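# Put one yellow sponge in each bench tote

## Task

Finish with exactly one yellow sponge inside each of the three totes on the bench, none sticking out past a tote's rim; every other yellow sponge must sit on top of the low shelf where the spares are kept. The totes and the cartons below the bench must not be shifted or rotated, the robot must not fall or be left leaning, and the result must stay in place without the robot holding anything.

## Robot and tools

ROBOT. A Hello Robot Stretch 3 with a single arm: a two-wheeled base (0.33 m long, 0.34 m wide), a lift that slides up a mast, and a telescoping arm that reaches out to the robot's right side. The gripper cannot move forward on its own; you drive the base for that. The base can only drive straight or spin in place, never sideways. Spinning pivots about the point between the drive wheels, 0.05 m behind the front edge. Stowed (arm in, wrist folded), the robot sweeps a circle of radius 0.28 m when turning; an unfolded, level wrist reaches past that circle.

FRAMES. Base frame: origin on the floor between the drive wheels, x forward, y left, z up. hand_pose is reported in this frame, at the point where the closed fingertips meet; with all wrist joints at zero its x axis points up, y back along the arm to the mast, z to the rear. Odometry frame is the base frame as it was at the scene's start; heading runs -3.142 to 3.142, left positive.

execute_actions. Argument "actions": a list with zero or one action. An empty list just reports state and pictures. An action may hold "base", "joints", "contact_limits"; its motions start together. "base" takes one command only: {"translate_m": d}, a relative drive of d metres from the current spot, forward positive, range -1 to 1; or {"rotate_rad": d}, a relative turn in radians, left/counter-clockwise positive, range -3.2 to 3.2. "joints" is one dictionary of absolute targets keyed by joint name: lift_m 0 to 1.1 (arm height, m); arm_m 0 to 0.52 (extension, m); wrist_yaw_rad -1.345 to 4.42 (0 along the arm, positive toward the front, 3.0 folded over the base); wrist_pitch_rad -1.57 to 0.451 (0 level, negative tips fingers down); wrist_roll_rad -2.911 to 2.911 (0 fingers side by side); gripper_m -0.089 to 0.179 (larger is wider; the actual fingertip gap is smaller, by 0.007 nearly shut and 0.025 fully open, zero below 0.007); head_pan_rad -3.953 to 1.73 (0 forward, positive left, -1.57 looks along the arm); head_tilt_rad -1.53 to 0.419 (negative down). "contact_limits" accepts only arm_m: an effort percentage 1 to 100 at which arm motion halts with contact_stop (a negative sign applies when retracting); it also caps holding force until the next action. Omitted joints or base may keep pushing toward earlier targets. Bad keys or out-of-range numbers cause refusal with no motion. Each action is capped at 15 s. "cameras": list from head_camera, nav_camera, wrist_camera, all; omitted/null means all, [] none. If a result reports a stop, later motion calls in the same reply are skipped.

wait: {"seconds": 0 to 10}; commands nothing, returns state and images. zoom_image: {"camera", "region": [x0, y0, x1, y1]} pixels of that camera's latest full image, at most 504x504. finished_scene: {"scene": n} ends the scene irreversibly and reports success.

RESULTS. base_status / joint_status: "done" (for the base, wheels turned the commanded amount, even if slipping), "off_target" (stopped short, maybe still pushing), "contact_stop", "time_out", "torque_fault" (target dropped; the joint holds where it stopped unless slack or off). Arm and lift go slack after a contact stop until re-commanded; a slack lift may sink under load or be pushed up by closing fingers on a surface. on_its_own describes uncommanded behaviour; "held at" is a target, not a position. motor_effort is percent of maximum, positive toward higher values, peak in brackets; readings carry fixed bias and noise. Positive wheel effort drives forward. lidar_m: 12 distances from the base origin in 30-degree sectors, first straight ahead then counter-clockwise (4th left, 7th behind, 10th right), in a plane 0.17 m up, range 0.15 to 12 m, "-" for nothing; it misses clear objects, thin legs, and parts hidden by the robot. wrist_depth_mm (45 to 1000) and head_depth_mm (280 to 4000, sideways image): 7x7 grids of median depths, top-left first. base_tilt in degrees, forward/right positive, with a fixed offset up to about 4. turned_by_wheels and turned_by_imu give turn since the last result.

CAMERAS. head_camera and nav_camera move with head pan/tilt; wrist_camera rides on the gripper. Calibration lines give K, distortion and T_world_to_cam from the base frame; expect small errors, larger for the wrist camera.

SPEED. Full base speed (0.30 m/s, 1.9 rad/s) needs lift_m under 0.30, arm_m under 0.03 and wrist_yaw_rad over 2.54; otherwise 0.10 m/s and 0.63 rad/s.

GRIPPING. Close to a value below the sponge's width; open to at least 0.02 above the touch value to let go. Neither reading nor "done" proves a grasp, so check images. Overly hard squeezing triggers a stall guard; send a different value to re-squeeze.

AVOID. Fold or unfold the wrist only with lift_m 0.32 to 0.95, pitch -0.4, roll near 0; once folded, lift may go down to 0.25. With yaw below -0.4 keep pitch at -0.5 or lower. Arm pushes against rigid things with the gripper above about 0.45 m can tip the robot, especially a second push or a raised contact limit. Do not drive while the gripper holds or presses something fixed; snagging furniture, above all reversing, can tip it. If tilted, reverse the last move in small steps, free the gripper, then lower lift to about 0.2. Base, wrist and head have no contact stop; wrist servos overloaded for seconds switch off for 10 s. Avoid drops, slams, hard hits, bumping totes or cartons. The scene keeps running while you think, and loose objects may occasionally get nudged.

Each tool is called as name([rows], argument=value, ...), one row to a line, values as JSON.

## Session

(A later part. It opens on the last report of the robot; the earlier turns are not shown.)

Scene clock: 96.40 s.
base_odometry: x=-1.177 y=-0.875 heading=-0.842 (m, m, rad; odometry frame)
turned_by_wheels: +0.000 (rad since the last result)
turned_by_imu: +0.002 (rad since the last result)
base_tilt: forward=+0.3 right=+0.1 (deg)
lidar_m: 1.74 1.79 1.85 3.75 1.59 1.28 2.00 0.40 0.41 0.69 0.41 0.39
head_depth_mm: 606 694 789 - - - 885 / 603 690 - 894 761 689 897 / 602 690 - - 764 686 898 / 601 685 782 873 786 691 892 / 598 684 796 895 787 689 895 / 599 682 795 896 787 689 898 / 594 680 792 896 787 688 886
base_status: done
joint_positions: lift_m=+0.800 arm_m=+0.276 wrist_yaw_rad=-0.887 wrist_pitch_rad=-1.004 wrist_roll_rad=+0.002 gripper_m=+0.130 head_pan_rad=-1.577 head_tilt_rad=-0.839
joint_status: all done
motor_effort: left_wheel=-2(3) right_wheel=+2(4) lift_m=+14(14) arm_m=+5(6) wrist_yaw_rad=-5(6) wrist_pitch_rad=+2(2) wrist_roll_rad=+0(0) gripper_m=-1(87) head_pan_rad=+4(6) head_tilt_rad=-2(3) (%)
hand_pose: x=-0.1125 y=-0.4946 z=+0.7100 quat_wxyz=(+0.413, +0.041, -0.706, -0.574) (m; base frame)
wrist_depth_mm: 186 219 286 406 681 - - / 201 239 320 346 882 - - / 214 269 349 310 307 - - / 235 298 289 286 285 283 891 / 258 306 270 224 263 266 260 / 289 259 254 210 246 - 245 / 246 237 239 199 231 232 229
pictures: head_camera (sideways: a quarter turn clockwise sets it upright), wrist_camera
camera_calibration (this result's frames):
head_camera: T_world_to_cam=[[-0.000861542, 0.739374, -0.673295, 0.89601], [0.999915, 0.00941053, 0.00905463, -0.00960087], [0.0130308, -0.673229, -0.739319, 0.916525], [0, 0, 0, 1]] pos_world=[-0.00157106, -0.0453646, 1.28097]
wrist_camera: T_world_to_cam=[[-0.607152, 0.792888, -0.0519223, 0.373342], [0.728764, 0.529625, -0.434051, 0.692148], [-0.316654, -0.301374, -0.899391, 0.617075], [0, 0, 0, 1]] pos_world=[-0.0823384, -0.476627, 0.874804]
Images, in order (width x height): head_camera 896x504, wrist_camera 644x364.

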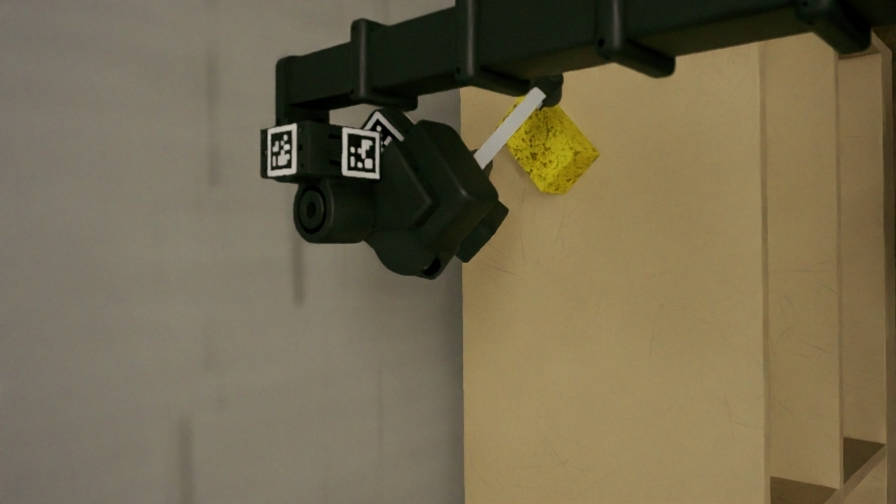

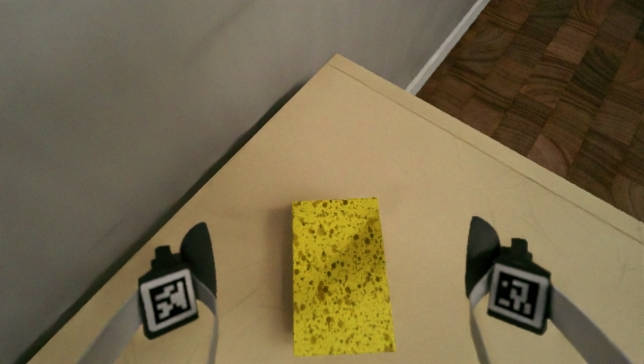

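execute_actions([
  {"joints":{"lift_m":0.735}},
], cameras=["wrist_camera"])

execute_actions([
  {"joints":{"gripper_m":0.04}},
], cameras=["wrist_camera"])

execute_actions([
  {"joints":{"lift_m":0.85}},
], cameras=["wrist_camera"])

Scene clock: 101.43 s.
base_odometry: x=-1.177 y=-0.875 heading=-0.842 (m, m, rad; odometry frame)
turned_by_wheels: +0.000 (rad since the last result)
turned_by_imu: +0.001 (rad since the last result)
base_tilt: forward=+0.5 right=+0.0 (deg)
lidar_m: 1.73 1.79 1.85 3.78 1.60 1.27 2.00 0.40 0.41 0.69 0.41 0.39
head_depth_mm: 604 693 809 898 - - - / 603 691 783 - 761 688 893 / 604 689 786 - 754 690 894 / 601 687 799 907 779 688 891 / 599 684 799 894 784 689 898 / 596 681 794 894 787 688 894 / 595 680 790 898 790 688 885
base_status: not commanded
joint_positions: lift_m=+0.735 arm_m=+0.276 wrist_yaw_rad=-0.887 wrist_pitch_rad=-1.004 wrist_roll_rad=+0.002 gripper_m=+0.130 head_pan_rad=-1.577 head_tilt_rad=-0.839
joint_status: all done
motor_effort: left_wheel=-3(3) right_wheel=+1(1) lift_m=+14(13) arm_m=+4(5) wrist_yaw_rad=-5(4) wrist_pitch_rad=+2(2) wrist_roll_rad=+0(0) gripper_m=+0(2) head_pan_rad=+3(5) head_tilt_rad=-2(2) (%)
hand_pose: x=-0.1125 y=-0.4946 z=+0.6450 quat_wxyz=(+0.413, +0.041, -0.706, -0.574) (m; base frame)
wrist_depth_mm: 185 220 286 281 622 - - / 201 241 294 254 253 964 - / 215 266 237 234 231 230 231 / 235 228 220 169 212 213 210 / 250 207 205 157 195 201 198 / 195 193 191 147 183 - 185 / 183 179 180 138 141 174 173
pictures: wrist_camera
camera_calibration (this result's frames):
wrist_camera: T_world_to_cam=[[-0.607151, 0.792888, -0.0519223, 0.369969], [0.728766, 0.529626, -0.434047, 0.663933], [-0.316651, -0.301371, -0.899393, 0.558616], [0, 0, 0, 1]] pos_world=[-0.0823382, -0.476629, 0.809803]
Images, in order (width x height): wrist_camera 644x364.

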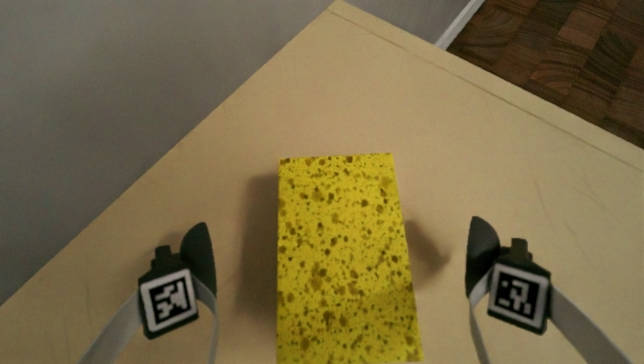

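Scene clock: 102.83 s.
base_odometry: x=-1.177 y=-0.875 heading=-0.842 (m, m, rad; odometry frame)
turned_by_wheels: +0.000 (rad since the last result)
turned_by_imu: +0.000 (rad since the last result)
base_tilt: forward=+0.3 right=+0.2 (deg)
lidar_m: 1.73 1.79 1.85 3.79 1.60 1.27 2.00 0.40 0.41 0.68 0.41 0.39
head_depth_mm: 605 692 809 895 - - - / 603 689 789 - 762 688 896 / 601 687 783 - 754 687 897 / 600 687 800 905 775 690 895 / 597 682 796 897 786 688 894 / 596 682 796 895 785 688 897 / 595 678 792 896 789 691 883
base_status: not commanded
joint_positions: lift_m=+0.735 arm_m=+0.276 wrist_yaw_rad=-0.887 wrist_pitch_rad=-1.004 wrist_roll_rad=+0.002 gripper_m=+0.040 head_pan_rad=-1.577 head_tilt_rad=-0.839
joint_status: all done
motor_effort: left_wheel=-2(2) right_wheel=+1(2) lift_m=+14(14) arm_m=+4(5) wrist_yaw_rad=-5(4) wrist_pitch_rad=+2(2) wrist_roll_rad=+0(0) gripper_m=-9(86) head_pan_rad=+4(4) head_tilt_rad=-3(3) (%)
hand_pose: x=-0.1125 y=-0.4946 z=+0.6450 quat_wxyz=(+0.413, +0.041, -0.706, -0.574) (m; base frame)
wrist_depth_mm: 186 219 285 282 630 - - / 200 241 292 254 252 972 - / 214 266 237 234 233 229 232 / 235 227 221 167 212 213 210 / 248 207 206 157 159 198 197 / 195 194 - 146 146 187 185 / 182 183 178 137 140 175 173
pictures: wrist_camera
camera_calibration (this result's frames):
wrist_camera: T_world_to_cam=[[-0.607147, 0.792892, -0.0519187, 0.369967], [0.728806, 0.52966, -0.433938, 0.663853], [-0.316567, -0.301303, -0.899446, 0.558693], [0, 0, 0, 1]] pos_world=[-0.0823322, -0.476624, 0.809793]
Images, in order (width x height): wrist_camera 644x364.

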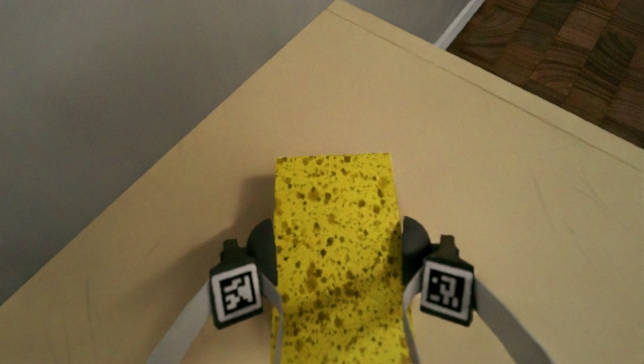

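Scene clock: 104.70 s.
base_odometry: x=-1.177 y=-0.875 heading=-0.842 (m, m, rad; odometry frame)
turned_by_wheels: +0.000 (rad since the last result)
turned_by_imu: +0.000 (rad since the last result)
base_tilt: forward=+0.4 right=+0.0 (deg)
lidar_m: 1.74 1.79 1.85 3.75 1.60 1.27 2.00 0.40 0.41 0.69 0.41 0.39
head_depth_mm: 604 680 - - 785 682 894 / 602 663 - 717 787 690 896 / 600 676 - 685 784 689 894 / 599 685 780 895 784 686 891 / 599 683 796 895 787 687 894 / 595 681 795 896 785 688 896 / 593 680 791 899 784 690 883
base_status: not commanded
joint_positions: lift_m=+0.850 arm_m=+0.276 wrist_yaw_rad=-0.887 wrist_pitch_rad=-1.004 wrist_roll_rad=+0.002 gripper_m=+0.040 head_pan_rad=-1.577 head_tilt_rad=-0.839
joint_status: all done
motor_effort: left_wheel=-2(3) right_wheel=+1(1) lift_m=+26(26) arm_m=+4(4) wrist_yaw_rad=-4(5) wrist_pitch_rad=+2(2) wrist_roll_rad=+0(0) gripper_m=-9(9) head_pan_rad=+4(5) head_tilt_rad=-3(2) (%)
hand_pose: x=-0.1124 y=-0.4945 z=+0.7592 quat_wxyz=(+0.413, +0.041, -0.706, -0.574) (m; base frame)
wrist_depth_mm: 185 220 286 407 694 - - / 201 241 320 452 957 - - / 216 266 365 367 377 - - / 236 297 369 166 334 925 946 / 259 337 324 156 159 313 869 / 288 322 - 146 145 294 287 / 319 286 279 138 140 275 277
pictures: wrist_camera
camera_calibration (this result's frames):
wrist_camera: T_world_to_cam=[[-0.60712, 0.792913, -0.0518989, 0.375893], [0.729025, 0.529837, -0.433354, 0.712961], [-0.316114, -0.300934, -0.899728, 0.661955], [0, 0, 0, 1]] pos_world=[-0.0822998, -0.4766, 0.924052]
Images, in order (width x height): wrist_camera 644x364.

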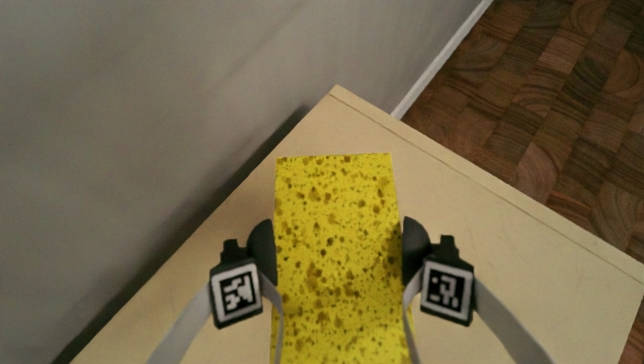

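execute_actions([
  {"joints":{"arm_m":0.0,"wrist_yaw_rad":1.57,"head_tilt_rad":-0.6},"base":{"rotate_rad":-0.658}},
], cameras=[])

execute_actions([
  {"joints":{"lift_m":1.1,"wrist_pitch_rad":-0.45},"base":{"translate_m":-0.949}},
], cameras=[])

execute_actions([
  {"base":{"rotate_rad":-0.73}},
], cameras=["nav_camera"])

Scene clock: 115.97 s.
base_odometry: x=-1.177 y=-0.875 heading=-1.500 (m, m, rad; odometry frame)
turned_by_wheels: -0.658 (rad since the last result)
turned_by_imu: -0.668 (rad since the last result)
base_tilt: forward=+0.4 right=+0.1 (deg)
lidar_m: 0.39 0.92 1.75 1.85 2.75 1.88 1.27 1.64 1.20 0.40 0.68 0.48
head_depth_mm: 950 1075 1215 1480 1716 1503 1342 / 862 966 1082 1279 1528 1499 - / 807 896 1003 1135 1327 1461 - / 746 819 907 1020 1168 1297 678 / 694 759 837 926 1043 798 679 / 650 707 771 848 935 799 679 / 610 657 719 783 865 796 678
base_status: done
joint_positions: lift_m=+0.850 arm_m=+0.003 wrist_yaw_rad=+1.567 wrist_pitch_rad=-1.005 wrist_roll_rad=+0.002 gripper_m=+0.040 head_pan_rad=-1.577 head_tilt_rad=-0.606
joint_status: all done
joint sent to its limit — the command would take arm_m past its lower limit, so that joint was sent only as far as its limit.
motor_effort: left_wheel=+1(7) right_wheel=-2(6) lift_m=+25(25) arm_m=-3(6) wrist_yaw_rad=+4(4) wrist_pitch_rad=+2(3) wrist_roll_rad=+0(0) gripper_m=-10(10) head_pan_rad=+4(5) head_tilt_rad=+3(13) (%)
hand_pose: x=+0.0956 y=-0.1483 z=+0.7591 quat_wxyz=(+0.680, +0.679, -0.199, +0.195) (m; base frame)
wrist_depth_mm: - - 456 437 429 428 427 / - - 744 400 395 394 384 / - - - 381 365 359 358 / - - - 167 334 336 328 / 956 932 925 156 160 314 308 / 881 875 - 147 145 295 290 / 823 828 - 137 140 497 274
pictures: none
No camera images: the call's "cameras" was empty. Leave "cameras" out to get every camera's image.

Scene clock: 126.60 s.
base_odometry: x=-1.244 y=+0.072 heading=-1.500 (m, m, rad; odometry frame)
turned_by_wheels: +0.000 (rad since the last result)
turned_by_imu: -0.003 (rad since the last result)
base_tilt: forward=+0.4 right=+0.0 (deg)
lidar_m: 1.34 2.46 2.04 2.26 3.17 0.62 0.39 0.36 1.28 1.43 1.29 0.96
head_depth_mm: - - - - - 1511 1284 / - - - - - 1473 1285 / - - - - - 1478 1273 / 1441 1576 1737 1911 - - 1256 / 1340 1459 1624 1772 - - 1229 / 1258 1361 1497 1634 - - 1231 / 1185 1281 1392 1509 - - 1254
base_status: done
joint_positions: lift_m=+1.100 arm_m=+0.003 wrist_yaw_rad=+1.567 wrist_pitch_rad=-0.475 wrist_roll_rad=+0.002 gripper_m=+0.040 head_pan_rad=-1.577 head_tilt_rad=-0.606
joint_status: all done
motor_effort: left_wheel=+2(3) right_wheel=-2(3) lift_m=+25(24) arm_m=-3(4) wrist_yaw_rad=+4(3) wrist_pitch_rad=+12(12) wrist_roll_rad=+0(0) gripper_m=-9(10) head_pan_rad=+5(5) head_tilt_rad=+3(3) (%)
hand_pose: x=+0.1955 y=-0.1486 z=+1.0997 quat_wxyz=(+0.604, +0.603, -0.370, +0.366) (m; base frame)
wrist_depth_mm: - - - - - - 826 / - - - - - - 869 / - - - - - - 898 / - - - 167 - - 926 / - - - 157 159 - - / - - - 146 146 - - / - - - 138 140 - -
pictures: none
No camera images: the call's "cameras" was empty. Leave "cameras" out to get every camera's image.

Scene clock: 128.70 s.
base_odometry: x=-1.244 y=+0.072 heading=-2.230 (m, m, rad; odometry frame)
turned_by_wheels: -0.730 (rad since the last result)
turned_by_imu: -0.742 (rad since the last result)
base_tilt: forward=+0.3 right=+0.1 (deg)
lidar_m: 1.04 0.96 1.84 2.18 2.04 3.15 0.91 0.44 0.37 0.38 1.38 1.31
head_depth_mm: - - - - - 480 1014 / - - - - - 523 649 / - - - - - 1453 1229 / 1099 1216 1340 1480 - - 1258 / 1125 1228 1363 1516 - - 1232 / 1131 1252 1400 1549 - - 1223 / 1151 1268 1419 1561 - - 1249
base_status: done
joint_positions: lift_m=+1.100 arm_m=+0.003 wrist_yaw_rad=+1.567 wrist_pitch_rad=-0.475 wrist_roll_rad=+0.002 gripper_m=+0.040 head_pan_rad=-1.577 head_tilt_rad=-0.606
joint_status: not commanded
motor_effort: left_wheel=+2(6) right_wheel=-2(4) lift_m=+26(25) arm_m=-3(3) wrist_yaw_rad=+4(2) wrist_pitch_rad=+12(12) wrist_roll_rad=+0(0) gripper_m=-9(10) head_pan_rad=+4(5) head_tilt_rad=+3(2) (%)
hand_pose: x=+0.1955 y=-0.1486 z=+1.0997 quat_wxyz=(+0.604, +0.603, -0.370, +0.366) (m; base frame)
wrist_depth_mm: - - - - - - 946 / - - - - - - - / - - - - - - - / - - - 167 - - - / - - - 156 160 - - / - - - 146 146 - - / - - - 137 139 - -
pictures: nav_camera (sideways: a quarter turn counterclockwise sets it upright)
camera_calibration (this result's frames):
nav_camera: T_world_to_cam=[[0.00947241, -0.565103, 0.824966, -1.03021], [-0.999946, -0.00879228, 0.00545884, 0.0526108], [0.00416853, -0.824973, -0.565156, 0.693987], [0, 0, 0, 1]] pos_world=[0.0594737, -0.00919288, 1.24181]
Images, in order (width x height): nav_camera 672x504.

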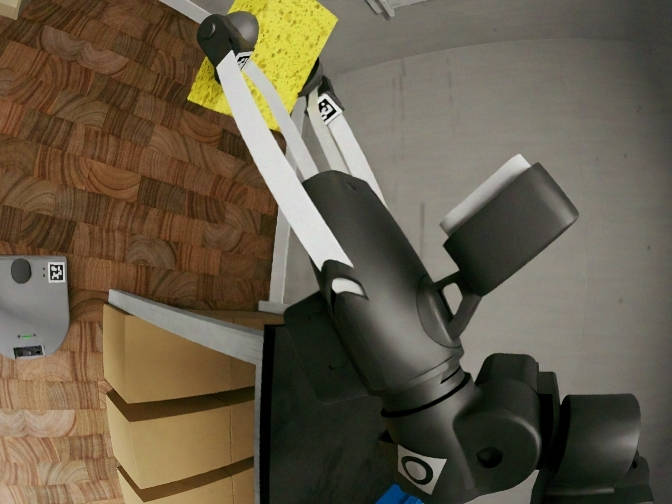

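execute_actions([
  {"base":{"rotate_rad":-0.04},"joints":{"wrist_pitch_rad":-0.2}},
], cameras=[])

execute_actions([
  {"base":{"translate_m":-0.755},"joints":{"wrist_yaw_rad":0}},
], cameras=[])

execute_actions([
  {"base":{"rotate_rad":-0.13},"joints":{"arm_m":0.5}},
])

Scene clock: 133.47 s.
base_odometry: x=-1.244 y=+0.072 heading=-2.270 (m, m, rad; odometry frame)
turned_by_wheels: -0.040 (rad since the last result)
turned_by_imu: -0.040 (rad since the last result)
base_tilt: forward=+0.3 right=+0.0 (deg)
lidar_m: 1.14 0.96 1.83 2.39 2.05 2.98 1.01 0.46 0.37 0.38 1.36 1.31
head_depth_mm: - - - - - 820 1014 / - - - - - 531 968 / - - - - - 562 681 / 1100 1203 1335 - - 1473 1284 / 1110 1216 1357 1469 - - 1253 / 1118 1235 1375 1500 - - 1254 / 1127 1241 1388 - - - 1253
base_status: done
joint_positions: lift_m=+1.100 arm_m=+0.003 wrist_yaw_rad=+1.567 wrist_pitch_rad=-0.229 wrist_roll_rad=+0.002 gripper_m=+0.040 head_pan_rad=-1.577 head_tilt_rad=-0.606
joint_status: all done
motor_effort: left_wheel=+2(7) right_wheel=-2(3) lift_m=+26(26) arm_m=-3(3) wrist_yaw_rad=+2(4) wrist_pitch_rad=+14(15) wrist_roll_rad=+0(0) gripper_m=-9(9) head_pan_rad=+4(4) head_tilt_rad=+3(3) (%)
hand_pose: x=+0.2227 y=-0.1487 z=+1.1566 quat_wxyz=(+0.555, +0.554, -0.441, +0.438) (m; base frame)
wrist_depth_mm: - - - - - - 964 / - - - - - - - / - - - - - - - / - - - 167 - - - / - - - 156 159 - - / - - - 147 146 - - / - - - 137 141 - -
pictures: none
No camera images: the call's "cameras" was empty. Leave "cameras" out to get every camera's image.

Scene clock: 142.17 s.
base_odometry: x=-0.758 y=+0.650 heading=-2.269 (m, m, rad; odometry frame)
turned_by_wheels: +0.000 (rad since the last result)
turned_by_imu: -0.002 (rad since the last result)
base_tilt: forward=+0.3 right=+0.0 (deg)
lidar_m: 1.69 1.96 2.60 1.92 2.07 2.49 2.42 0.36 0.28 0.28 0.30 0.47
head_depth_mm: - - - - - 413 954 / - - - - - - 967 / - - - - - 413 995 / 1004 1093 351 540 533 413 991 / 1041 1138 802 536 534 413 994 / 1049 1154 930 506 390 423 999 / 1055 1166 931 681 521 444 1058
base_status: done
joint_positions: lift_m=+1.100 arm_m=+0.003 wrist_yaw_rad=+0.004 wrist_pitch_rad=-0.229 wrist_roll_rad=+0.002 gripper_m=+0.040 head_pan_rad=-1.577 head_tilt_rad=-0.606
joint_status: all done
motor_effort: left_wheel=+2(3) right_wheel=-2(7) lift_m=+26(26) arm_m=-3(3) wrist_yaw_rad=-5(6) wrist_pitch_rad=+14(14) wrist_roll_rad=+0(0) gripper_m=-9(9) head_pan_rad=+5(4) head_tilt_rad=+3(3) (%)
hand_pose: x=-0.0206 y=-0.3918 z=+1.1567 quat_wxyz=(+0.702, +0.082, -0.703, -0.080) (m; base frame)
wrist_depth_mm: 945 916 883 840 818 790 772 / - 969 946 890 845 845 814 / - - - 950 920 872 847 / - 962 944 167 620 884 865 / 687 671 692 156 159 589 618 / 523 519 - 147 145 359 474 / 418 422 296 137 141 277 396
pictures: none
No camera images: the call's "cameras" was empty. Leave "cameras" out to get every camera's image.

Scene clock: 147.00 s.
base_odometry: x=-0.758 y=+0.650 heading=-2.399 (m, m, rad; odometry frame)
turned_by_wheels: -0.130 (rad since the last result)
turned_by_imu: -0.131 (rad since the last result)
base_tilt: forward=+0.4 right=+0.0 (deg)
lidar_m: 2.05 1.69 2.35 1.93 1.98 2.71 2.41 0.41 0.29 0.28 0.29 0.38
head_depth_mm: 1044 1131 928 497 392 413 1013 / 1029 1130 697 529 533 413 995 / - 1098 708 528 533 413 993 / 1015 979 708 527 534 412 1036 / 1019 1089 709 524 532 411 973 / 1020 1098 693 521 533 408 973 / 1013 1120 925 504 392 407 972
base_status: done
joint_positions: lift_m=+1.100 arm_m=+0.500 wrist_yaw_rad=+0.002 wrist_pitch_rad=-0.228 wrist_roll_rad=+0.002 gripper_m=+0.040 head_pan_rad=-1.577 head_tilt_rad=-0.606
joint_status: all done
motor_effort: left_wheel=+2(7) right_wheel=-2(6) lift_m=+26(26) arm_m=+5(8) wrist_yaw_rad=-3(4) wrist_pitch_rad=+13(14) wrist_roll_rad=+0(0) gripper_m=-8(9) head_pan_rad=+4(5) head_tilt_rad=+3(3) (%)
hand_pose: x=-0.0209 y=-0.8889 z=+1.1570 quat_wxyz=(+0.702, +0.081, -0.703, -0.080) (m; base frame)
wrist_depth_mm: 406 408 412 405 411 408 410 / 437 430 432 431 432 428 429 / 456 455 455 457 455 459 456 / 481 483 480 167 480 487 481 / 516 509 516 156 159 513 517 / 517 513 - 147 145 498 480 / 423 419 402 137 140 400 391
pictures: head_camera (sideways: a quarter turn clockwise sets it upright), nav_camera (sideways: a quarter turn counterclockwise sets it upright), wrist_camera
camera_calibration (this result's frames):
head_camera: T_world_to_cam=[[-0.00192768, 0.563243, -0.826289, 1.09543], [0.999924, 0.011131, 0.00525474, -0.00465609], [0.0121571, -0.826216, -0.563222, 0.687471], [0, 0, 0, 1]] pos_world=[-0.0015903, -0.0489408, 1.29236]
nav_camera: T_world_to_cam=[[0.00947272, -0.56505, 0.825002, -1.03026], [-0.999946, -0.00879193, 0.00545979, 0.0526096], [0.00416831, -0.82501, -0.565103, 0.693918], [0, 0, 0, 1]] pos_world=[0.0594737, -0.00919677, 1.24181]
wrist_camera: T_world_to_cam=[[-0.998157, -0.0176604, -0.0580647, 0.0431984], [0.048679, 0.33841, -0.939739, 1.42909], [0.0362458, -0.940833, -0.336926, -0.282492], [0, 0, 0, 1]] pos_world=[-0.0162088, -0.748633, 1.2503]
Images, in order (width x height): head_camera 896x504, nav_camera 672x504, wrist_camera 644x364.

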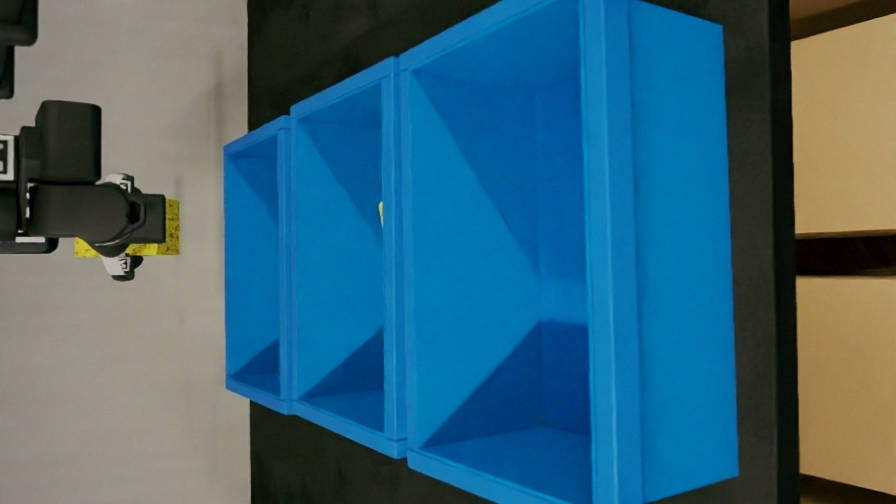

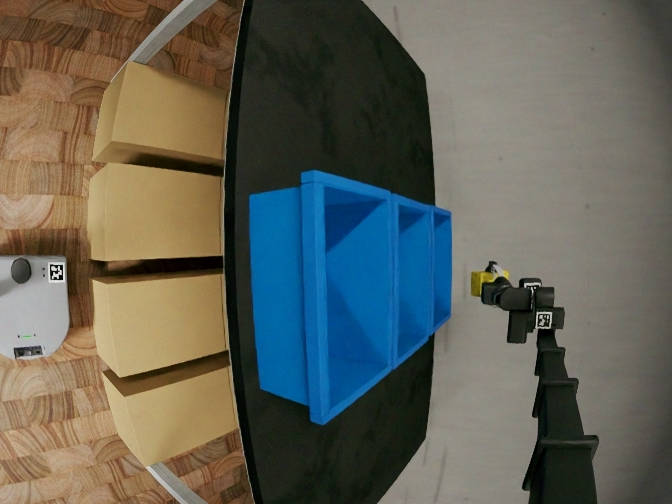

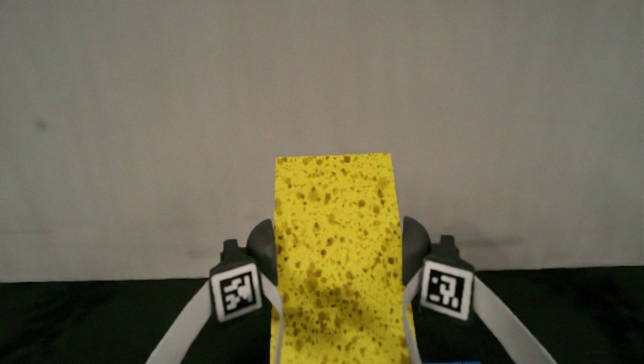

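execute_actions([
  {"joints":{"arm_m":0.52,"wrist_pitch_rad":-0.78}},
], cameras=["wrist_camera"])

execute_actions([
  {"joints":{"lift_m":1.05}},
], cameras=["wrist_camera","head_camera"])

Scene clock: 153.20 s.
base_odometry: x=-0.758 y=+0.650 heading=-2.399 (m, m, rad; odometry frame)
turned_by_wheels: +0.000 (rad since the last result)
turned_by_imu: +0.000 (rad since the last result)
base_tilt: forward=+0.3 right=+0.2 (deg)
lidar_m: 2.05 1.69 2.35 1.93 1.99 2.71 2.42 0.41 0.29 0.28 0.29 0.39
head_depth_mm: 1045 1135 926 496 392 412 1011 / 1039 1136 696 528 533 413 998 / - 1096 710 528 534 413 994 / 1013 1094 710 528 533 413 1034 / 1023 1090 709 525 532 411 971 / 1016 1101 692 520 533 407 975 / 1015 1120 926 505 392 406 971
base_status: not commanded
joint_positions: lift_m=+1.100 arm_m=+0.520 wrist_yaw_rad=+0.002 wrist_pitch_rad=-0.788 wrist_roll_rad=+0.002 gripper_m=+0.040 head_pan_rad=-1.577 head_tilt_rad=-0.606
joint_status: all done
motor_effort: left_wheel=+2(2) right_wheel=-2(2) lift_m=+25(25) arm_m=+5(7) wrist_yaw_rad=-3(3) wrist_pitch_rad=+4(13) wrist_roll_rad=+0(0) gripper_m=-8(9) head_pan_rad=+4(3) head_tilt_rad=+3(3) (%)
hand_pose: x=-0.0212 y=-0.8283 z=+1.0397 quat_wxyz=(+0.653, +0.272, -0.653, -0.271) (m; base frame)
wrist_depth_mm: 438 444 449 448 455 453 456 / 469 465 458 447 439 436 434 / 407 399 393 223 222 375 374 / 218 241 244 167 240 219 331 / 212 276 293 156 159 187 299 / 209 270 - 146 146 162 269 / 207 251 249 138 141 191 240
pictures: wrist_camera
camera_calibration (this result's frames):
wrist_camera: T_world_to_cam=[[-0.998236, 0.0159581, -0.0571808, 0.064094], [0.0478687, 0.786061, -0.616293, 1.33284], [0.0351127, -0.617943, -0.785438, 0.468701], [0, 0, 0, 1]] pos_world=[-0.0162776, -0.759085, 1.19322]
Images, in order (width x height): wrist_camera 644x364.

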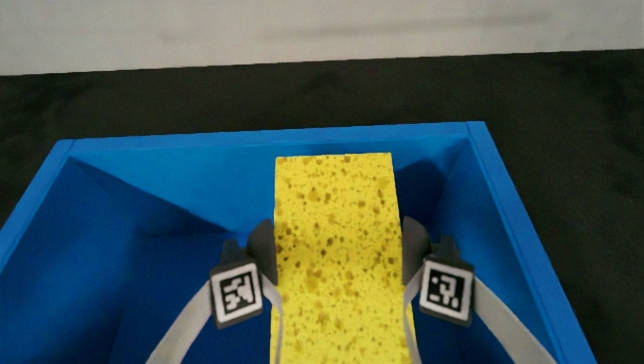

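Scene clock: 154.47 s.
base_odometry: x=-0.758 y=+0.650 heading=-2.399 (m, m, rad; odometry frame)
turned_by_wheels: +0.000 (rad since the last result)
turned_by_imu: +0.000 (rad since the last result)
base_tilt: forward=+0.4 right=+0.1 (deg)
lidar_m: 2.04 1.69 2.35 1.93 1.98 2.70 2.41 0.41 0.29 0.28 0.29 0.39
head_depth_mm: - 1149 927 497 392 412 1018 / 1041 1136 697 528 533 413 992 / - 1113 709 529 533 413 992 / 1015 1094 708 527 533 413 1042 / 1018 1089 710 524 532 410 974 / 1022 1109 693 522 533 407 977 / 1018 1116 928 504 392 406 969
base_status: not commanded
joint_positions: lift_m=+1.050 arm_m=+0.520 wrist_yaw_rad=+0.002 wrist_pitch_rad=-0.789 wrist_roll_rad=+0.002 gripper_m=+0.040 head_pan_rad=-1.577 head_tilt_rad=-0.606
joint_status: all done
motor_effort: left_wheel=+2(2) right_wheel=-2(2) lift_m=+15(22) arm_m=+4(5) wrist_yaw_rad=-4(4) wrist_pitch_rad=+4(4) wrist_roll_rad=+0(0) gripper_m=-9(10) head_pan_rad=+4(5) head_tilt_rad=+2(3) (%)
hand_pose: x=-0.0212 y=-0.8281 z=+0.9902 quat_wxyz=(+0.653, +0.272, -0.653, -0.272) (m; base frame)
wrist_depth_mm: 434 430 432 425 429 427 412 / 391 182 184 183 182 180 353 / 199 200 203 206 208 169 308 / 212 241 245 168 243 171 137 / 211 254 256 156 159 172 120 / 209 230 - 146 146 162 114 / 202 210 205 138 140 192 115
pictures: head_camera (sideways: a quarter turn clockwise sets it upright), wrist_camera
camera_calibration (this result's frames):
head_camera: T_world_to_cam=[[-0.00192775, 0.563243, -0.826289, 1.09543], [0.999924, 0.0111311, 0.00525474, -0.00465609], [0.0121572, -0.826216, -0.563222, 0.687471], [0, 0, 0, 1]] pos_world=[-0.0015903, -0.0489408, 1.29236]
wrist_camera: T_world_to_cam=[[-0.998236, 0.0160145, -0.0571631, 0.0612918], [0.0478681, 0.786656, -0.615533, 1.30195], [0.0351103, -0.617184, -0.786035, 0.431198], [0, 0, 0, 1]] pos_world=[-0.0162778, -0.759043, 1.14384]
Images, in order (width x height): head_camera 896x504, wrist_camera 644x364.

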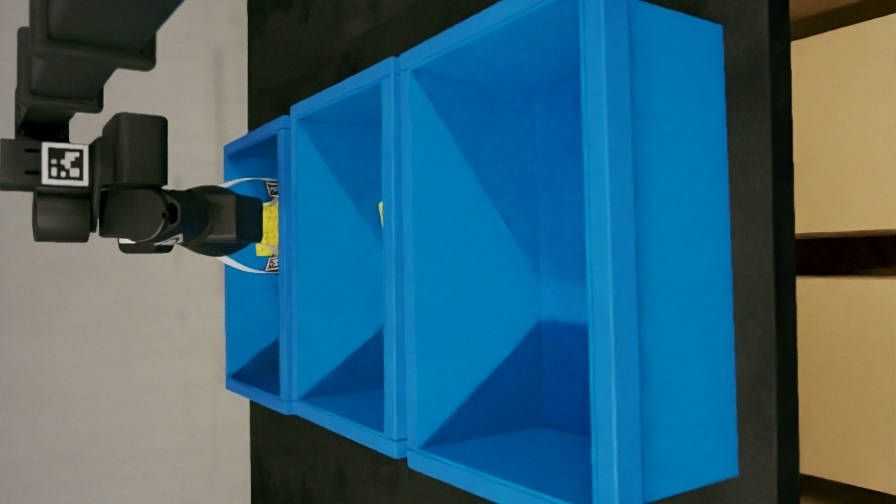

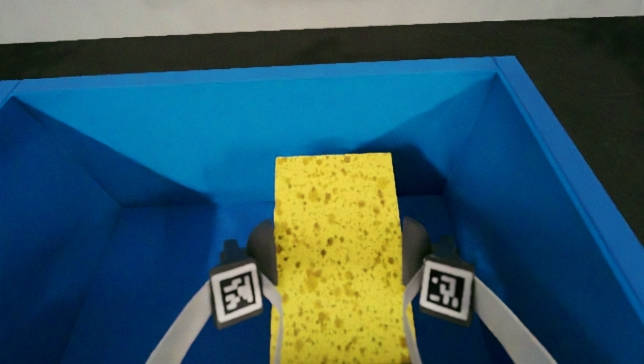

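execute_actions([
  {"joints":{"lift_m":1.03}},
], cameras=[])

execute_actions([
  {"joints":{"gripper_m":0.10}},
], cameras=[])

execute_actions([
  {"joints":{"lift_m":1.1}},
], cameras=["wrist_camera"])

execute_actions([
  {"joints":{"wrist_pitch_rad":-0.4}},
], cameras=[])

Scene clock: 161.90 s.
base_odometry: x=-0.758 y=+0.650 heading=-2.399 (m, m, rad; odometry frame)
turned_by_wheels: +0.000 (rad since the last result)
turned_by_imu: +0.000 (rad since the last result)
base_tilt: forward=+0.3 right=+0.1 (deg)
lidar_m: 2.04 1.69 2.35 1.93 1.99 2.71 2.42 0.41 0.29 0.28 0.29 0.39
head_depth_mm: 1002 1164 924 497 392 413 1014 / 996 1149 698 528 532 413 995 / 998 877 708 529 532 413 992 / 1008 1093 706 527 533 413 1037 / 1024 1088 709 524 534 411 974 / 1017 1103 691 522 532 408 972 / 1018 1119 925 504 392 406 974
base_status: not commanded
joint_positions: lift_m=+1.030 arm_m=+0.520 wrist_yaw_rad=+0.002 wrist_pitch_rad=-0.789 wrist_roll_rad=+0.002 gripper_m=+0.040 head_pan_rad=-1.577 head_tilt_rad=-0.606
joint_status: all done
motor_effort: left_wheel=+1(1) right_wheel=-2(2) lift_m=+14(17) arm_m=+5(4) wrist_yaw_rad=-3(3) wrist_pitch_rad=+4(4) wrist_roll_rad=+0(0) gripper_m=-9(9) head_pan_rad=+4(5) head_tilt_rad=+3(2) (%)
hand_pose: x=-0.0212 y=-0.8281 z=+0.9702 quat_wxyz=(+0.653, +0.272, -0.653, -0.272) (m; base frame)
wrist_depth_mm: 418 416 406 402 395 167 382 / 170 171 173 174 176 166 314 / 199 200 204 205 208 169 124 / 214 243 246 167 240 171 113 / 210 232 235 156 160 172 114 / 205 210 - 146 145 163 114 / 191 192 187 138 140 178 115
pictures: none
No camera images: the call's "cameras" was empty. Leave "cameras" out to get every camera's image.

Scene clock: 163.00 s.
base_odometry: x=-0.758 y=+0.650 heading=-2.399 (m, m, rad; odometry frame)
turned_by_wheels: +0.000 (rad since the last result)
turned_by_imu: +0.000 (rad since the last result)
base_tilt: forward=+0.4 right=+0.0 (deg)
lidar_m: 2.05 1.69 2.35 1.93 1.98 2.70 2.42 0.41 0.29 0.28 0.29 0.39
head_depth_mm: 1005 1164 924 497 392 413 1017 / 999 1146 699 530 533 412 993 / 1002 - 706 527 532 413 992 / 1012 1102 707 526 532 413 1034 / 1020 1089 708 524 532 410 970 / 1015 1098 693 522 533 407 974 / 1018 1123 925 504 393 406 970
base_status: not commanded
joint_positions: lift_m=+1.030 arm_m=+0.520 wrist_yaw_rad=+0.002 wrist_pitch_rad=-0.789 wrist_roll_rad=+0.002 gripper_m=+0.100 head_pan_rad=-1.577 head_tilt_rad=-0.606
joint_status: all done
motor_effort: left_wheel=+2(2) right_wheel=-2(2) lift_m=+15(15) arm_m=+5(5) wrist_yaw_rad=-4(3) wrist_pitch_rad=+4(4) wrist_roll_rad=+0(0) gripper_m=+0(82) head_pan_rad=+5(4) head_tilt_rad=+3(3) (%)
hand_pose: x=-0.0212 y=-0.8281 z=+0.9702 quat_wxyz=(+0.653, +0.272, -0.653, -0.272) (m; base frame)
wrist_depth_mm: 424 421 408 401 393 166 380 / 171 172 173 174 176 165 315 / 198 200 203 205 207 169 124 / 213 243 244 237 241 171 112 / 210 233 234 178 219 167 114 / 204 211 206 160 196 151 115 / 192 191 188 147 179 178 110
pictures: none
No camera images: the call's "cameras" was empty. Leave "cameras" out to get every camera's image.

Scene clock: 164.47 s.
base_odometry: x=-0.758 y=+0.650 heading=-2.399 (m, m, rad; odometry frame)
turned_by_wheels: +0.000 (rad since the last result)
turned_by_imu: +0.000 (rad since the last result)
base_tilt: forward=+0.4 right=+0.0 (deg)
lidar_m: 2.04 1.69 2.35 1.93 1.98 2.70 2.42 0.41 0.29 0.28 0.29 0.39
head_depth_mm: 1038 1131 926 496 392 413 1015 / 1041 1128 696 528 534 413 992 / - 1101 708 528 533 412 995 / 1008 1093 708 526 534 413 1037 / 1020 1092 711 525 533 410 977 / 1020 1109 694 522 534 408 971 / 1014 1118 927 504 392 406 971
base_status: not commanded
joint_positions: lift_m=+1.100 arm_m=+0.520 wrist_yaw_rad=+0.002 wrist_pitch_rad=-0.789 wrist_roll_rad=+0.002 gripper_m=+0.100 head_pan_rad=-1.577 head_tilt_rad=-0.606
joint_status: all done
motor_effort: left_wheel=+2(2) right_wheel=-2(2) lift_m=+25(26) arm_m=+4(4) wrist_yaw_rad=-4(3) wrist_pitch_rad=+4(4) wrist_roll_rad=+0(0) gripper_m=+0(0) head_pan_rad=+4(3) head_tilt_rad=+2(3) (%)
hand_pose: x=-0.0212 y=-0.8281 z=+1.0395 quat_wxyz=(+0.653, +0.272, -0.653, -0.272) (m; base frame)
wrist_depth_mm: 443 443 446 447 453 449 452 / 477 457 456 447 442 434 428 / 406 399 394 223 223 379 375 / 218 242 245 247 251 219 327 / 211 278 294 297 295 183 294 / 210 271 275 230 267 157 268 / 207 251 254 210 244 192 246
pictures: wrist_camera
camera_calibration (this result's frames):
wrist_camera: T_world_to_cam=[[-0.998236, 0.0160211, -0.0571614, 0.0641122], [0.0478687, 0.786719, -0.615453, 1.33224], [0.0351097, -0.617104, -0.786098, 0.470078], [0, 0, 0, 1]] pos_world=[-0.0162779, -0.75904, 1.19312]
Images, in order (width x height): wrist_camera 644x364.

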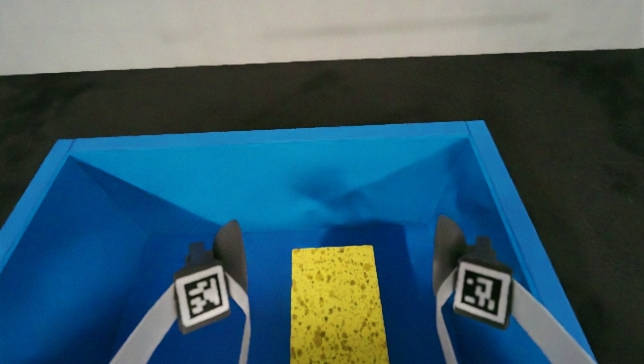

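Scene clock: 165.50 s.
base_odometry: x=-0.758 y=+0.650 heading=-2.399 (m, m, rad; odometry frame)
turned_by_wheels: +0.000 (rad since the last result)
turned_by_imu: +0.000 (rad since the last result)
base_tilt: forward=+0.4 right=+0.2 (deg)
lidar_m: 2.04 1.69 2.35 1.93 1.99 2.70 2.42 0.41 0.29 0.28 0.29 0.39
head_depth_mm: 1044 1132 926 497 392 413 1016 / 1037 1127 698 528 533 413 992 / - 1100 709 528 532 413 995 / 1019 1096 708 527 533 414 1037 / 1020 1090 708 525 533 411 973 / 1022 1102 694 523 532 408 974 / 1018 1115 927 505 391 407 967
base_status: not commanded
joint_positions: lift_m=+1.100 arm_m=+0.520 wrist_yaw_rad=+0.002 wrist_pitch_rad=-0.425 wrist_roll_rad=+0.002 gripper_m=+0.100 head_pan_rad=-1.577 head_tilt_rad=-0.606
joint_status: all done
motor_effort: left_wheel=+1(2) right_wheel=-2(2) lift_m=+25(25) arm_m=+5(4) wrist_yaw_rad=-3(3) wrist_pitch_rad=+12(12) wrist_roll_rad=+0(0) gripper_m=+1(0) head_pan_rad=+4(5) head_tilt_rad=+3(3) (%)
hand_pose: x=-0.0210 y=-0.8882 z=+1.1107 quat_wxyz=(+0.691, +0.150, -0.691, -0.149) (m; base frame)
wrist_depth_mm: 392 393 392 393 393 392 394 / 420 424 424 430 425 432 428 / 466 457 464 465 468 465 465 / 509 509 508 511 511 507 504 / 482 472 483 465 458 450 444 / 402 401 384 385 380 387 373 / 223 235 235 237 237 216 318
pictures: none
No camera images: the call's "cameras" was empty. Leave "cameras" out to get every camera's image.

execute_actions([
  {"joints":{"arm_m":0.0,"wrist_yaw_rad":1.57},"base":{"rotate_rad":0.296}},
], cameras=[])

execute_actions([
  {"joints":{"lift_m":0.8},"base":{"translate_m":0.5}},
], cameras=[])

execute_actions([
  {"base":{"rotate_rad":0.424}},
], cameras=[])

execute_actions([
  {"base":{"translate_m":1.0},"joints":{"wrist_yaw_rad":0,"wrist_pitch_rad":-1.0,"head_tilt_rad":-0.75,"gripper_m":0.13}},
], cameras=[])

execute_actions([
  {"base":{"rotate_rad":1.44},"joints":{"arm_m":0.25}},
])

Scene clock: 176.27 s.
base_odometry: x=-0.758 y=+0.650 heading=-2.103 (m, m, rad; odometry frame)
turned_by_wheels: +0.296 (rad since the last result)
turned_by_imu: +0.301 (rad since the last result)
base_tilt: forward=+0.4 right=+0.1 (deg)
lidar_m: 1.70 1.96 2.55 1.93 2.26 2.48 0.56 0.32 0.28 0.28 0.33 0.56
head_depth_mm: - - - - - 384 404 / - - - - - 403 970 / - - - - - 414 995 / 1065 1171 951 505 - - 993 / 1093 1184 927 709 - - 973 / 1124 1223 926 707 - - 1014 / 1154 1257 930 738 - - 991
base_status: done
joint_positions: lift_m=+1.100 arm_m=+0.003 wrist_yaw_rad=+1.568 wrist_pitch_rad=-0.423 wrist_roll_rad=+0.002 gripper_m=+0.100 head_pan_rad=-1.577 head_tilt_rad=-0.606
joint_status: all done
joint sent to its limit — the command would take arm_m past its lower limit, so that joint was sent only as far as its limit.
motor_effort: left_wheel=-2(9) right_wheel=+1(6) lift_m=+25(25) arm_m=-4(6) wrist_yaw_rad=+2(4) wrist_pitch_rad=+11(12) wrist_roll_rad=+0(0) gripper_m=+0(1) head_pan_rad=+4(4) head_tilt_rad=+2(3) (%)
hand_pose: x=+0.2023 y=-0.1484 z=+1.1111 quat_wxyz=(+0.594, +0.594, -0.385, +0.382) (m; base frame)
wrist_depth_mm: - - - - - - - / - - - - - - - / - - - - - - - / - - - - - - 547 / - - - - - 556 443 / - - - - - 395 371 / - - - - - - 322
pictures: none
No camera images: the call's "cameras" was empty. Leave "cameras" out to get every camera's image.

Scene clock: 182.63 s.
base_odometry: x=-1.012 y=+0.219 heading=-2.104 (m, m, rad; odometry frame)
turned_by_wheels: +0.000 (rad since the last result)
turned_by_imu: +0.003 (rad since the last result)
base_tilt: forward=+0.3 right=+0.1 (deg)
lidar_m: 1.20 1.49 2.42 1.89 2.09 2.93 0.82 0.48 0.41 0.41 1.54 1.56
head_depth_mm: 1100 1191 929 681 538 1223 1158 / 1129 1220 926 682 538 1199 1038 / 1156 1254 927 682 554 1196 1046 / 1183 1301 924 681 572 1476 1036 / 1216 1341 1483 681 571 712 860 / 1248 1390 1538 1699 589 1470 1286 / 1283 1426 1590 1800 1833 1515 1278
base_status: done
joint_positions: lift_m=+0.800 arm_m=+0.003 wrist_yaw_rad=+1.568 wrist_pitch_rad=-0.423 wrist_roll_rad=+0.002 gripper_m=+0.100 head_pan_rad=-1.577 head_tilt_rad=-0.606
joint_status: all done
motor_effort: left_wheel=-2(4) right_wheel=+1(3) lift_m=+14(20) arm_m=-3(3) wrist_yaw_rad=+3(1) wrist_pitch_rad=+11(11) wrist_roll_rad=+0(0) gripper_m=+0(1) head_pan_rad=+5(4) head_tilt_rad=+3(3) (%)
hand_pose: x=+0.2024 y=-0.1484 z=+0.8118 quat_wxyz=(+0.594, +0.594, -0.385, +0.382) (m; base frame)
wrist_depth_mm: - - - - - - - / - - - - - - - / - - - - - - - / - - - - - - - / - - - - - - - / - - - - - - - / - - 960 965 943 926 926
pictures: none
No camera images: the call's "cameras" was empty. Leave "cameras" out to get every camera's image.

Scene clock: 184.27 s.
base_odometry: x=-1.012 y=+0.219 heading=-1.680 (m, m, rad; odometry frame)
turned_by_wheels: +0.424 (rad since the last result)
turned_by_imu: +0.431 (rad since the last result)
base_tilt: forward=+0.3 right=+0.1 (deg)
lidar_m: 1.49 2.41 1.89 1.98 2.93 0.99 0.50 0.41 0.41 0.47 1.57 1.20
head_depth_mm: 1220 1324 1439 678 538 1502 1025 / 1307 1415 1555 1632 572 697 1149 / 1393 1526 1679 1865 1775 1472 1285 / 1499 1656 1828 2055 1830 1508 1302 / 1632 1811 2023 2221 1835 1517 1284 / 1707 1886 2046 2159 1831 1511 1292 / 1586 1727 1860 2024 1831 1502 1277
base_status: done
joint_positions: lift_m=+0.800 arm_m=+0.003 wrist_yaw_rad=+1.568 wrist_pitch_rad=-0.423 wrist_roll_rad=+0.002 gripper_m=+0.100 head_pan_rad=-1.577 head_tilt_rad=-0.606
joint_status: not commanded
motor_effort: left_wheel=-2(7) right_wheel=+1(5) lift_m=+14(14) arm_m=-3(4) wrist_yaw_rad=+3(2) wrist_pitch_rad=+11(11) wrist_roll_rad=+0(0) gripper_m=+0(0) head_pan_rad=+4(4) head_tilt_rad=+3(2) (%)
hand_pose: x=+0.2024 y=-0.1484 z=+0.8118 quat_wxyz=(+0.594, +0.594, -0.385, +0.382) (m; base frame)
wrist_depth_mm: - - - - - - - / - - - - - - - / - - - - - - - / - - - - - - - / - - - - - - - / - - - - - - - / - - 964 933 938 922 922
pictures: none
No camera images: the call's "cameras" was empty. Leave "cameras" out to get every camera's image.

Scene clock: 195.70 s.
base_odometry: x=-1.121 y=-0.775 heading=-1.680 (m, m, rad; odometry frame)
turned_by_wheels: +0.000 (rad since the last result)
turned_by_imu: +0.005 (rad since the last result)
base_tilt: forward=+0.4 right=+0.0 (deg)
lidar_m: 0.49 0.99 1.77 1.79 2.02 3.65 1.29 1.19 1.91 0.46 0.47 0.74
head_depth_mm: 1576 1905 2189 1936 1610 1392 - / 1358 1602 1904 1930 1617 1375 - / 1197 1359 1607 1832 1612 1409 - / 1068 1182 1371 1597 1615 1405 1225 / 956 1064 1207 1380 1534 1345 1114 / 882 969 1073 1206 1343 774 931 / 808 884 970 1074 848 727 870
base_status: done
joint_positions: lift_m=+0.800 arm_m=+0.003 wrist_yaw_rad=+0.004 wrist_pitch_rad=-1.003 wrist_roll_rad=+0.002 gripper_m=+0.130 head_pan_rad=-1.577 head_tilt_rad=-0.740
joint_status: all done
motor_effort: left_wheel=-3(4) right_wheel=+1(3) lift_m=+14(14) arm_m=-3(3) wrist_yaw_rad=-6(6) wrist_pitch_rad=+1(10) wrist_roll_rad=+0(0) gripper_m=+0(83) head_pan_rad=+4(4) head_tilt_rad=-2(11) (%)
hand_pose: x=-0.0211 y=-0.2652 z=+0.7101 quat_wxyz=(+0.620, +0.341, -0.620, -0.339) (m; base frame)
wrist_depth_mm: 385 615 797 - - - - / 353 347 929 - - - - / 320 322 604 - - - - / 297 579 569 941 925 884 909 / 294 542 774 877 844 859 841 / 516 510 804 816 801 - 771 / 479 699 777 772 773 758 756
pictures: none
No camera images: the call's "cameras" was empty. Leave "cameras" out to get every camera's image.

Scene clock: 198.97 s.
base_odometry: x=-1.121 y=-0.775 heading=-0.240 (m, m, rad; odometry frame)
turned_by_wheels: +1.440 (rad since the last result)
turned_by_imu: +1.464 (rad since the last result)
base_tilt: forward=+0.3 right=+0.1 (deg)
lidar_m: 1.85 1.79 3.67 1.43 1.34 1.96 1.09 0.46 0.79 0.49 0.99 1.76
head_depth_mm: 691 765 851 930 - - 864 / 732 811 906 - 819 729 894 / 767 863 967 - 809 773 1072 / 818 916 1048 1052 818 963 1144 / 868 977 1135 1021 870 1029 1183 / 923 1060 1197 1020 913 1270 1206 / 990 1147 1264 1018 1150 1346 1203
base_status: done
joint_positions: lift_m=+0.800 arm_m=+0.250 wrist_yaw_rad=+0.002 wrist_pitch_rad=-1.004 wrist_roll_rad=+0.002 gripper_m=+0.130 head_pan_rad=-1.577 head_tilt_rad=-0.741
joint_status: all done
motor_effort: left_wheel=-2(7) right_wheel=+1(6) lift_m=+14(14) arm_m=+4(2) wrist_yaw_rad=-3(5) wrist_pitch_rad=+2(2) wrist_roll_rad=+0(0) gripper_m=+0(1) head_pan_rad=+4(4) head_tilt_rad=-2(2) (%)
hand_pose: x=-0.0214 y=-0.5120 z=+0.7100 quat_wxyz=(+0.620, +0.341, -0.620, -0.340) (m; base frame)
wrist_depth_mm: 383 376 372 366 364 371 327 / 350 344 333 287 331 330 343 / 322 319 313 308 306 304 297 / 943 292 290 288 284 281 279 / 885 283 271 267 266 265 260 / 830 825 255 253 248 - 245 / 787 776 785 238 234 231 231
pictures: head_camera (sideways: a quarter turn clockwise sets it upright), nav_camera (sideways: a quarter turn counterclockwise sets it upright), wrist_camera
camera_calibration (this result's frames):
head_camera: T_world_to_cam=[[-0.00130546, 0.669431, -0.742873, 0.986688], [0.999919, 0.0102721, 0.0074994, -0.00757723], [0.0126512, -0.742804, -0.66939, 0.825578], [0, 0, 0, 1]] pos_world=[-0.00157985, -0.0471989, 1.28567]
nav_camera: T_world_to_cam=[[0.00885162, -0.671048, 0.741361, -0.921227], [-0.99995, -0.00939786, 0.00343256, 0.0552496], [0.0046638, -0.741355, -0.671097, 0.831799], [0, 0, 0, 1]] pos_world=[0.0595219, -0.00101016, 1.24099]
wrist_camera: T_world_to_cam=[[-0.998254, 0.0281672, -0.0519149, 0.0425456], [0.047952, 0.899673, -0.433922, 0.809747], [0.0344841, -0.435654, -0.899453, 0.579477], [0, 0, 0, 1]] pos_world=[-0.0163404, -0.477255, 0.874789]
Images, in order (width x height): head_camera 896x504, nav_camera 672x504, wrist_camera 644x364.

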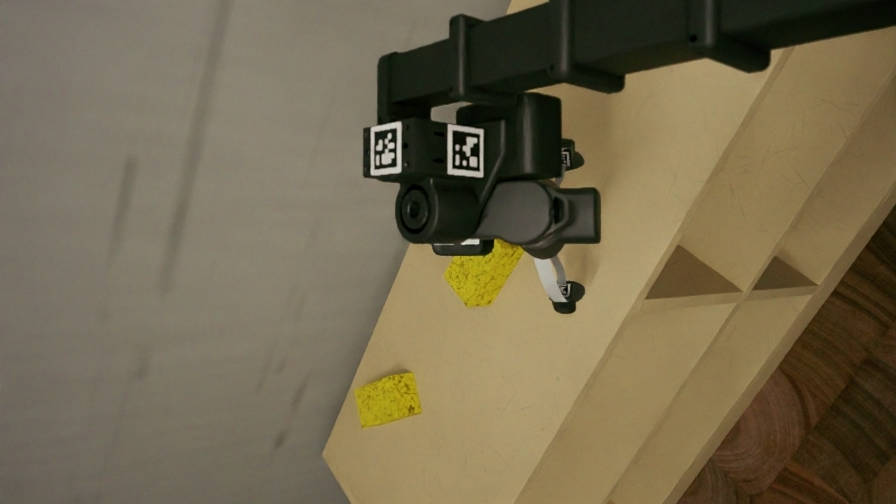

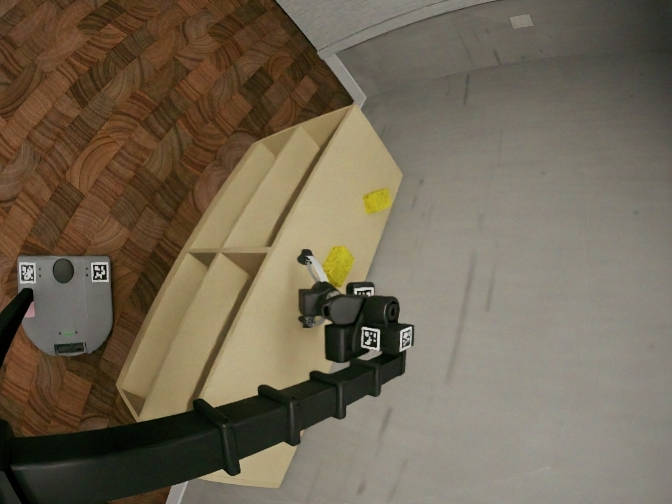

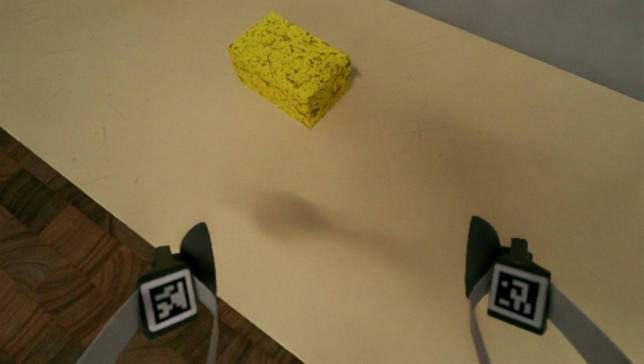

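execute_actions([
  {"base":{"translate_m":-0.048},"joints":{"wrist_yaw_rad":0.854,"arm_m":0.496}},
], cameras=["wrist_camera"])

Scene clock: 205.80 s.
base_odometry: x=-1.168 y=-0.763 heading=-0.240 (m, m, rad; odometry frame)
turned_by_wheels: +0.000 (rad since the last result)
turned_by_imu: +0.000 (rad since the last result)
base_tilt: forward=+0.4 right=+0.2 (deg)
lidar_m: 1.88 1.84 3.67 1.40 1.29 1.92 1.05 0.41 0.77 0.50 1.02 1.81
head_depth_mm: 672 740 820 897 - - 835 / 703 777 - 977 844 722 864 / 746 813 968 1003 846 742 913 / 789 883 990 991 847 948 1114 / 841 951 1105 1017 850 959 1168 / 896 1024 1159 1018 893 1218 1202 / 960 1113 1227 1026 1094 1321 1203
base_status: done
joint_positions: lift_m=+0.800 arm_m=+0.496 wrist_yaw_rad=+0.851 wrist_pitch_rad=-1.004 wrist_roll_rad=+0.002 gripper_m=+0.130 head_pan_rad=-1.577 head_tilt_rad=-0.741
joint_status: all done
motor_effort: left_wheel=-2(7) right_wheel=+1(6) lift_m=+15(14) arm_m=+5(3) wrist_yaw_rad=+4(5) wrist_pitch_rad=+2(2) wrist_roll_rad=+0(0) gripper_m=-1(1) head_pan_rad=+3(5) head_tilt_rad=-2(2) (%)
hand_pose: x=+0.0667 y=-0.7182 z=+0.7100 quat_wxyz=(+0.705, +0.566, -0.425, -0.055) (m; base frame)
wrist_depth_mm: - 382 371 343 373 314 220 / - 347 339 335 331 321 226 / - 315 312 309 305 313 233 / 959 295 289 289 285 291 240 / 888 273 269 222 266 272 248 / 821 256 253 208 249 - 250 / 768 237 236 195 233 230 232
pictures: wrist_camera
camera_calibration (this result's frames):
wrist_camera: T_world_to_cam=[[-0.680894, -0.73054, -0.0519101, -0.429823], [-0.643543, 0.630632, -0.433769, 0.843765], [0.349622, -0.261944, -0.899528, 0.590408], [0, 0, 0, 1]] pos_world=[0.0439163, -0.691454, 0.874775]
Images, in order (width x height): wrist_camera 644x364.

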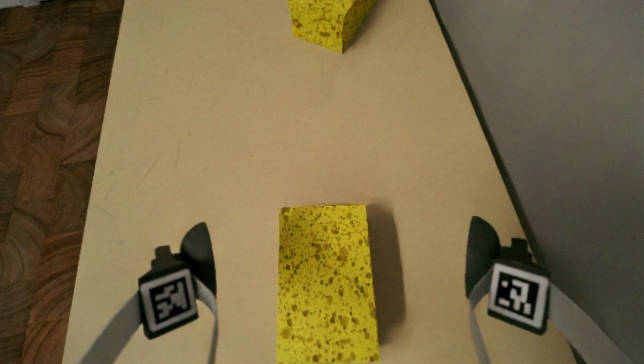

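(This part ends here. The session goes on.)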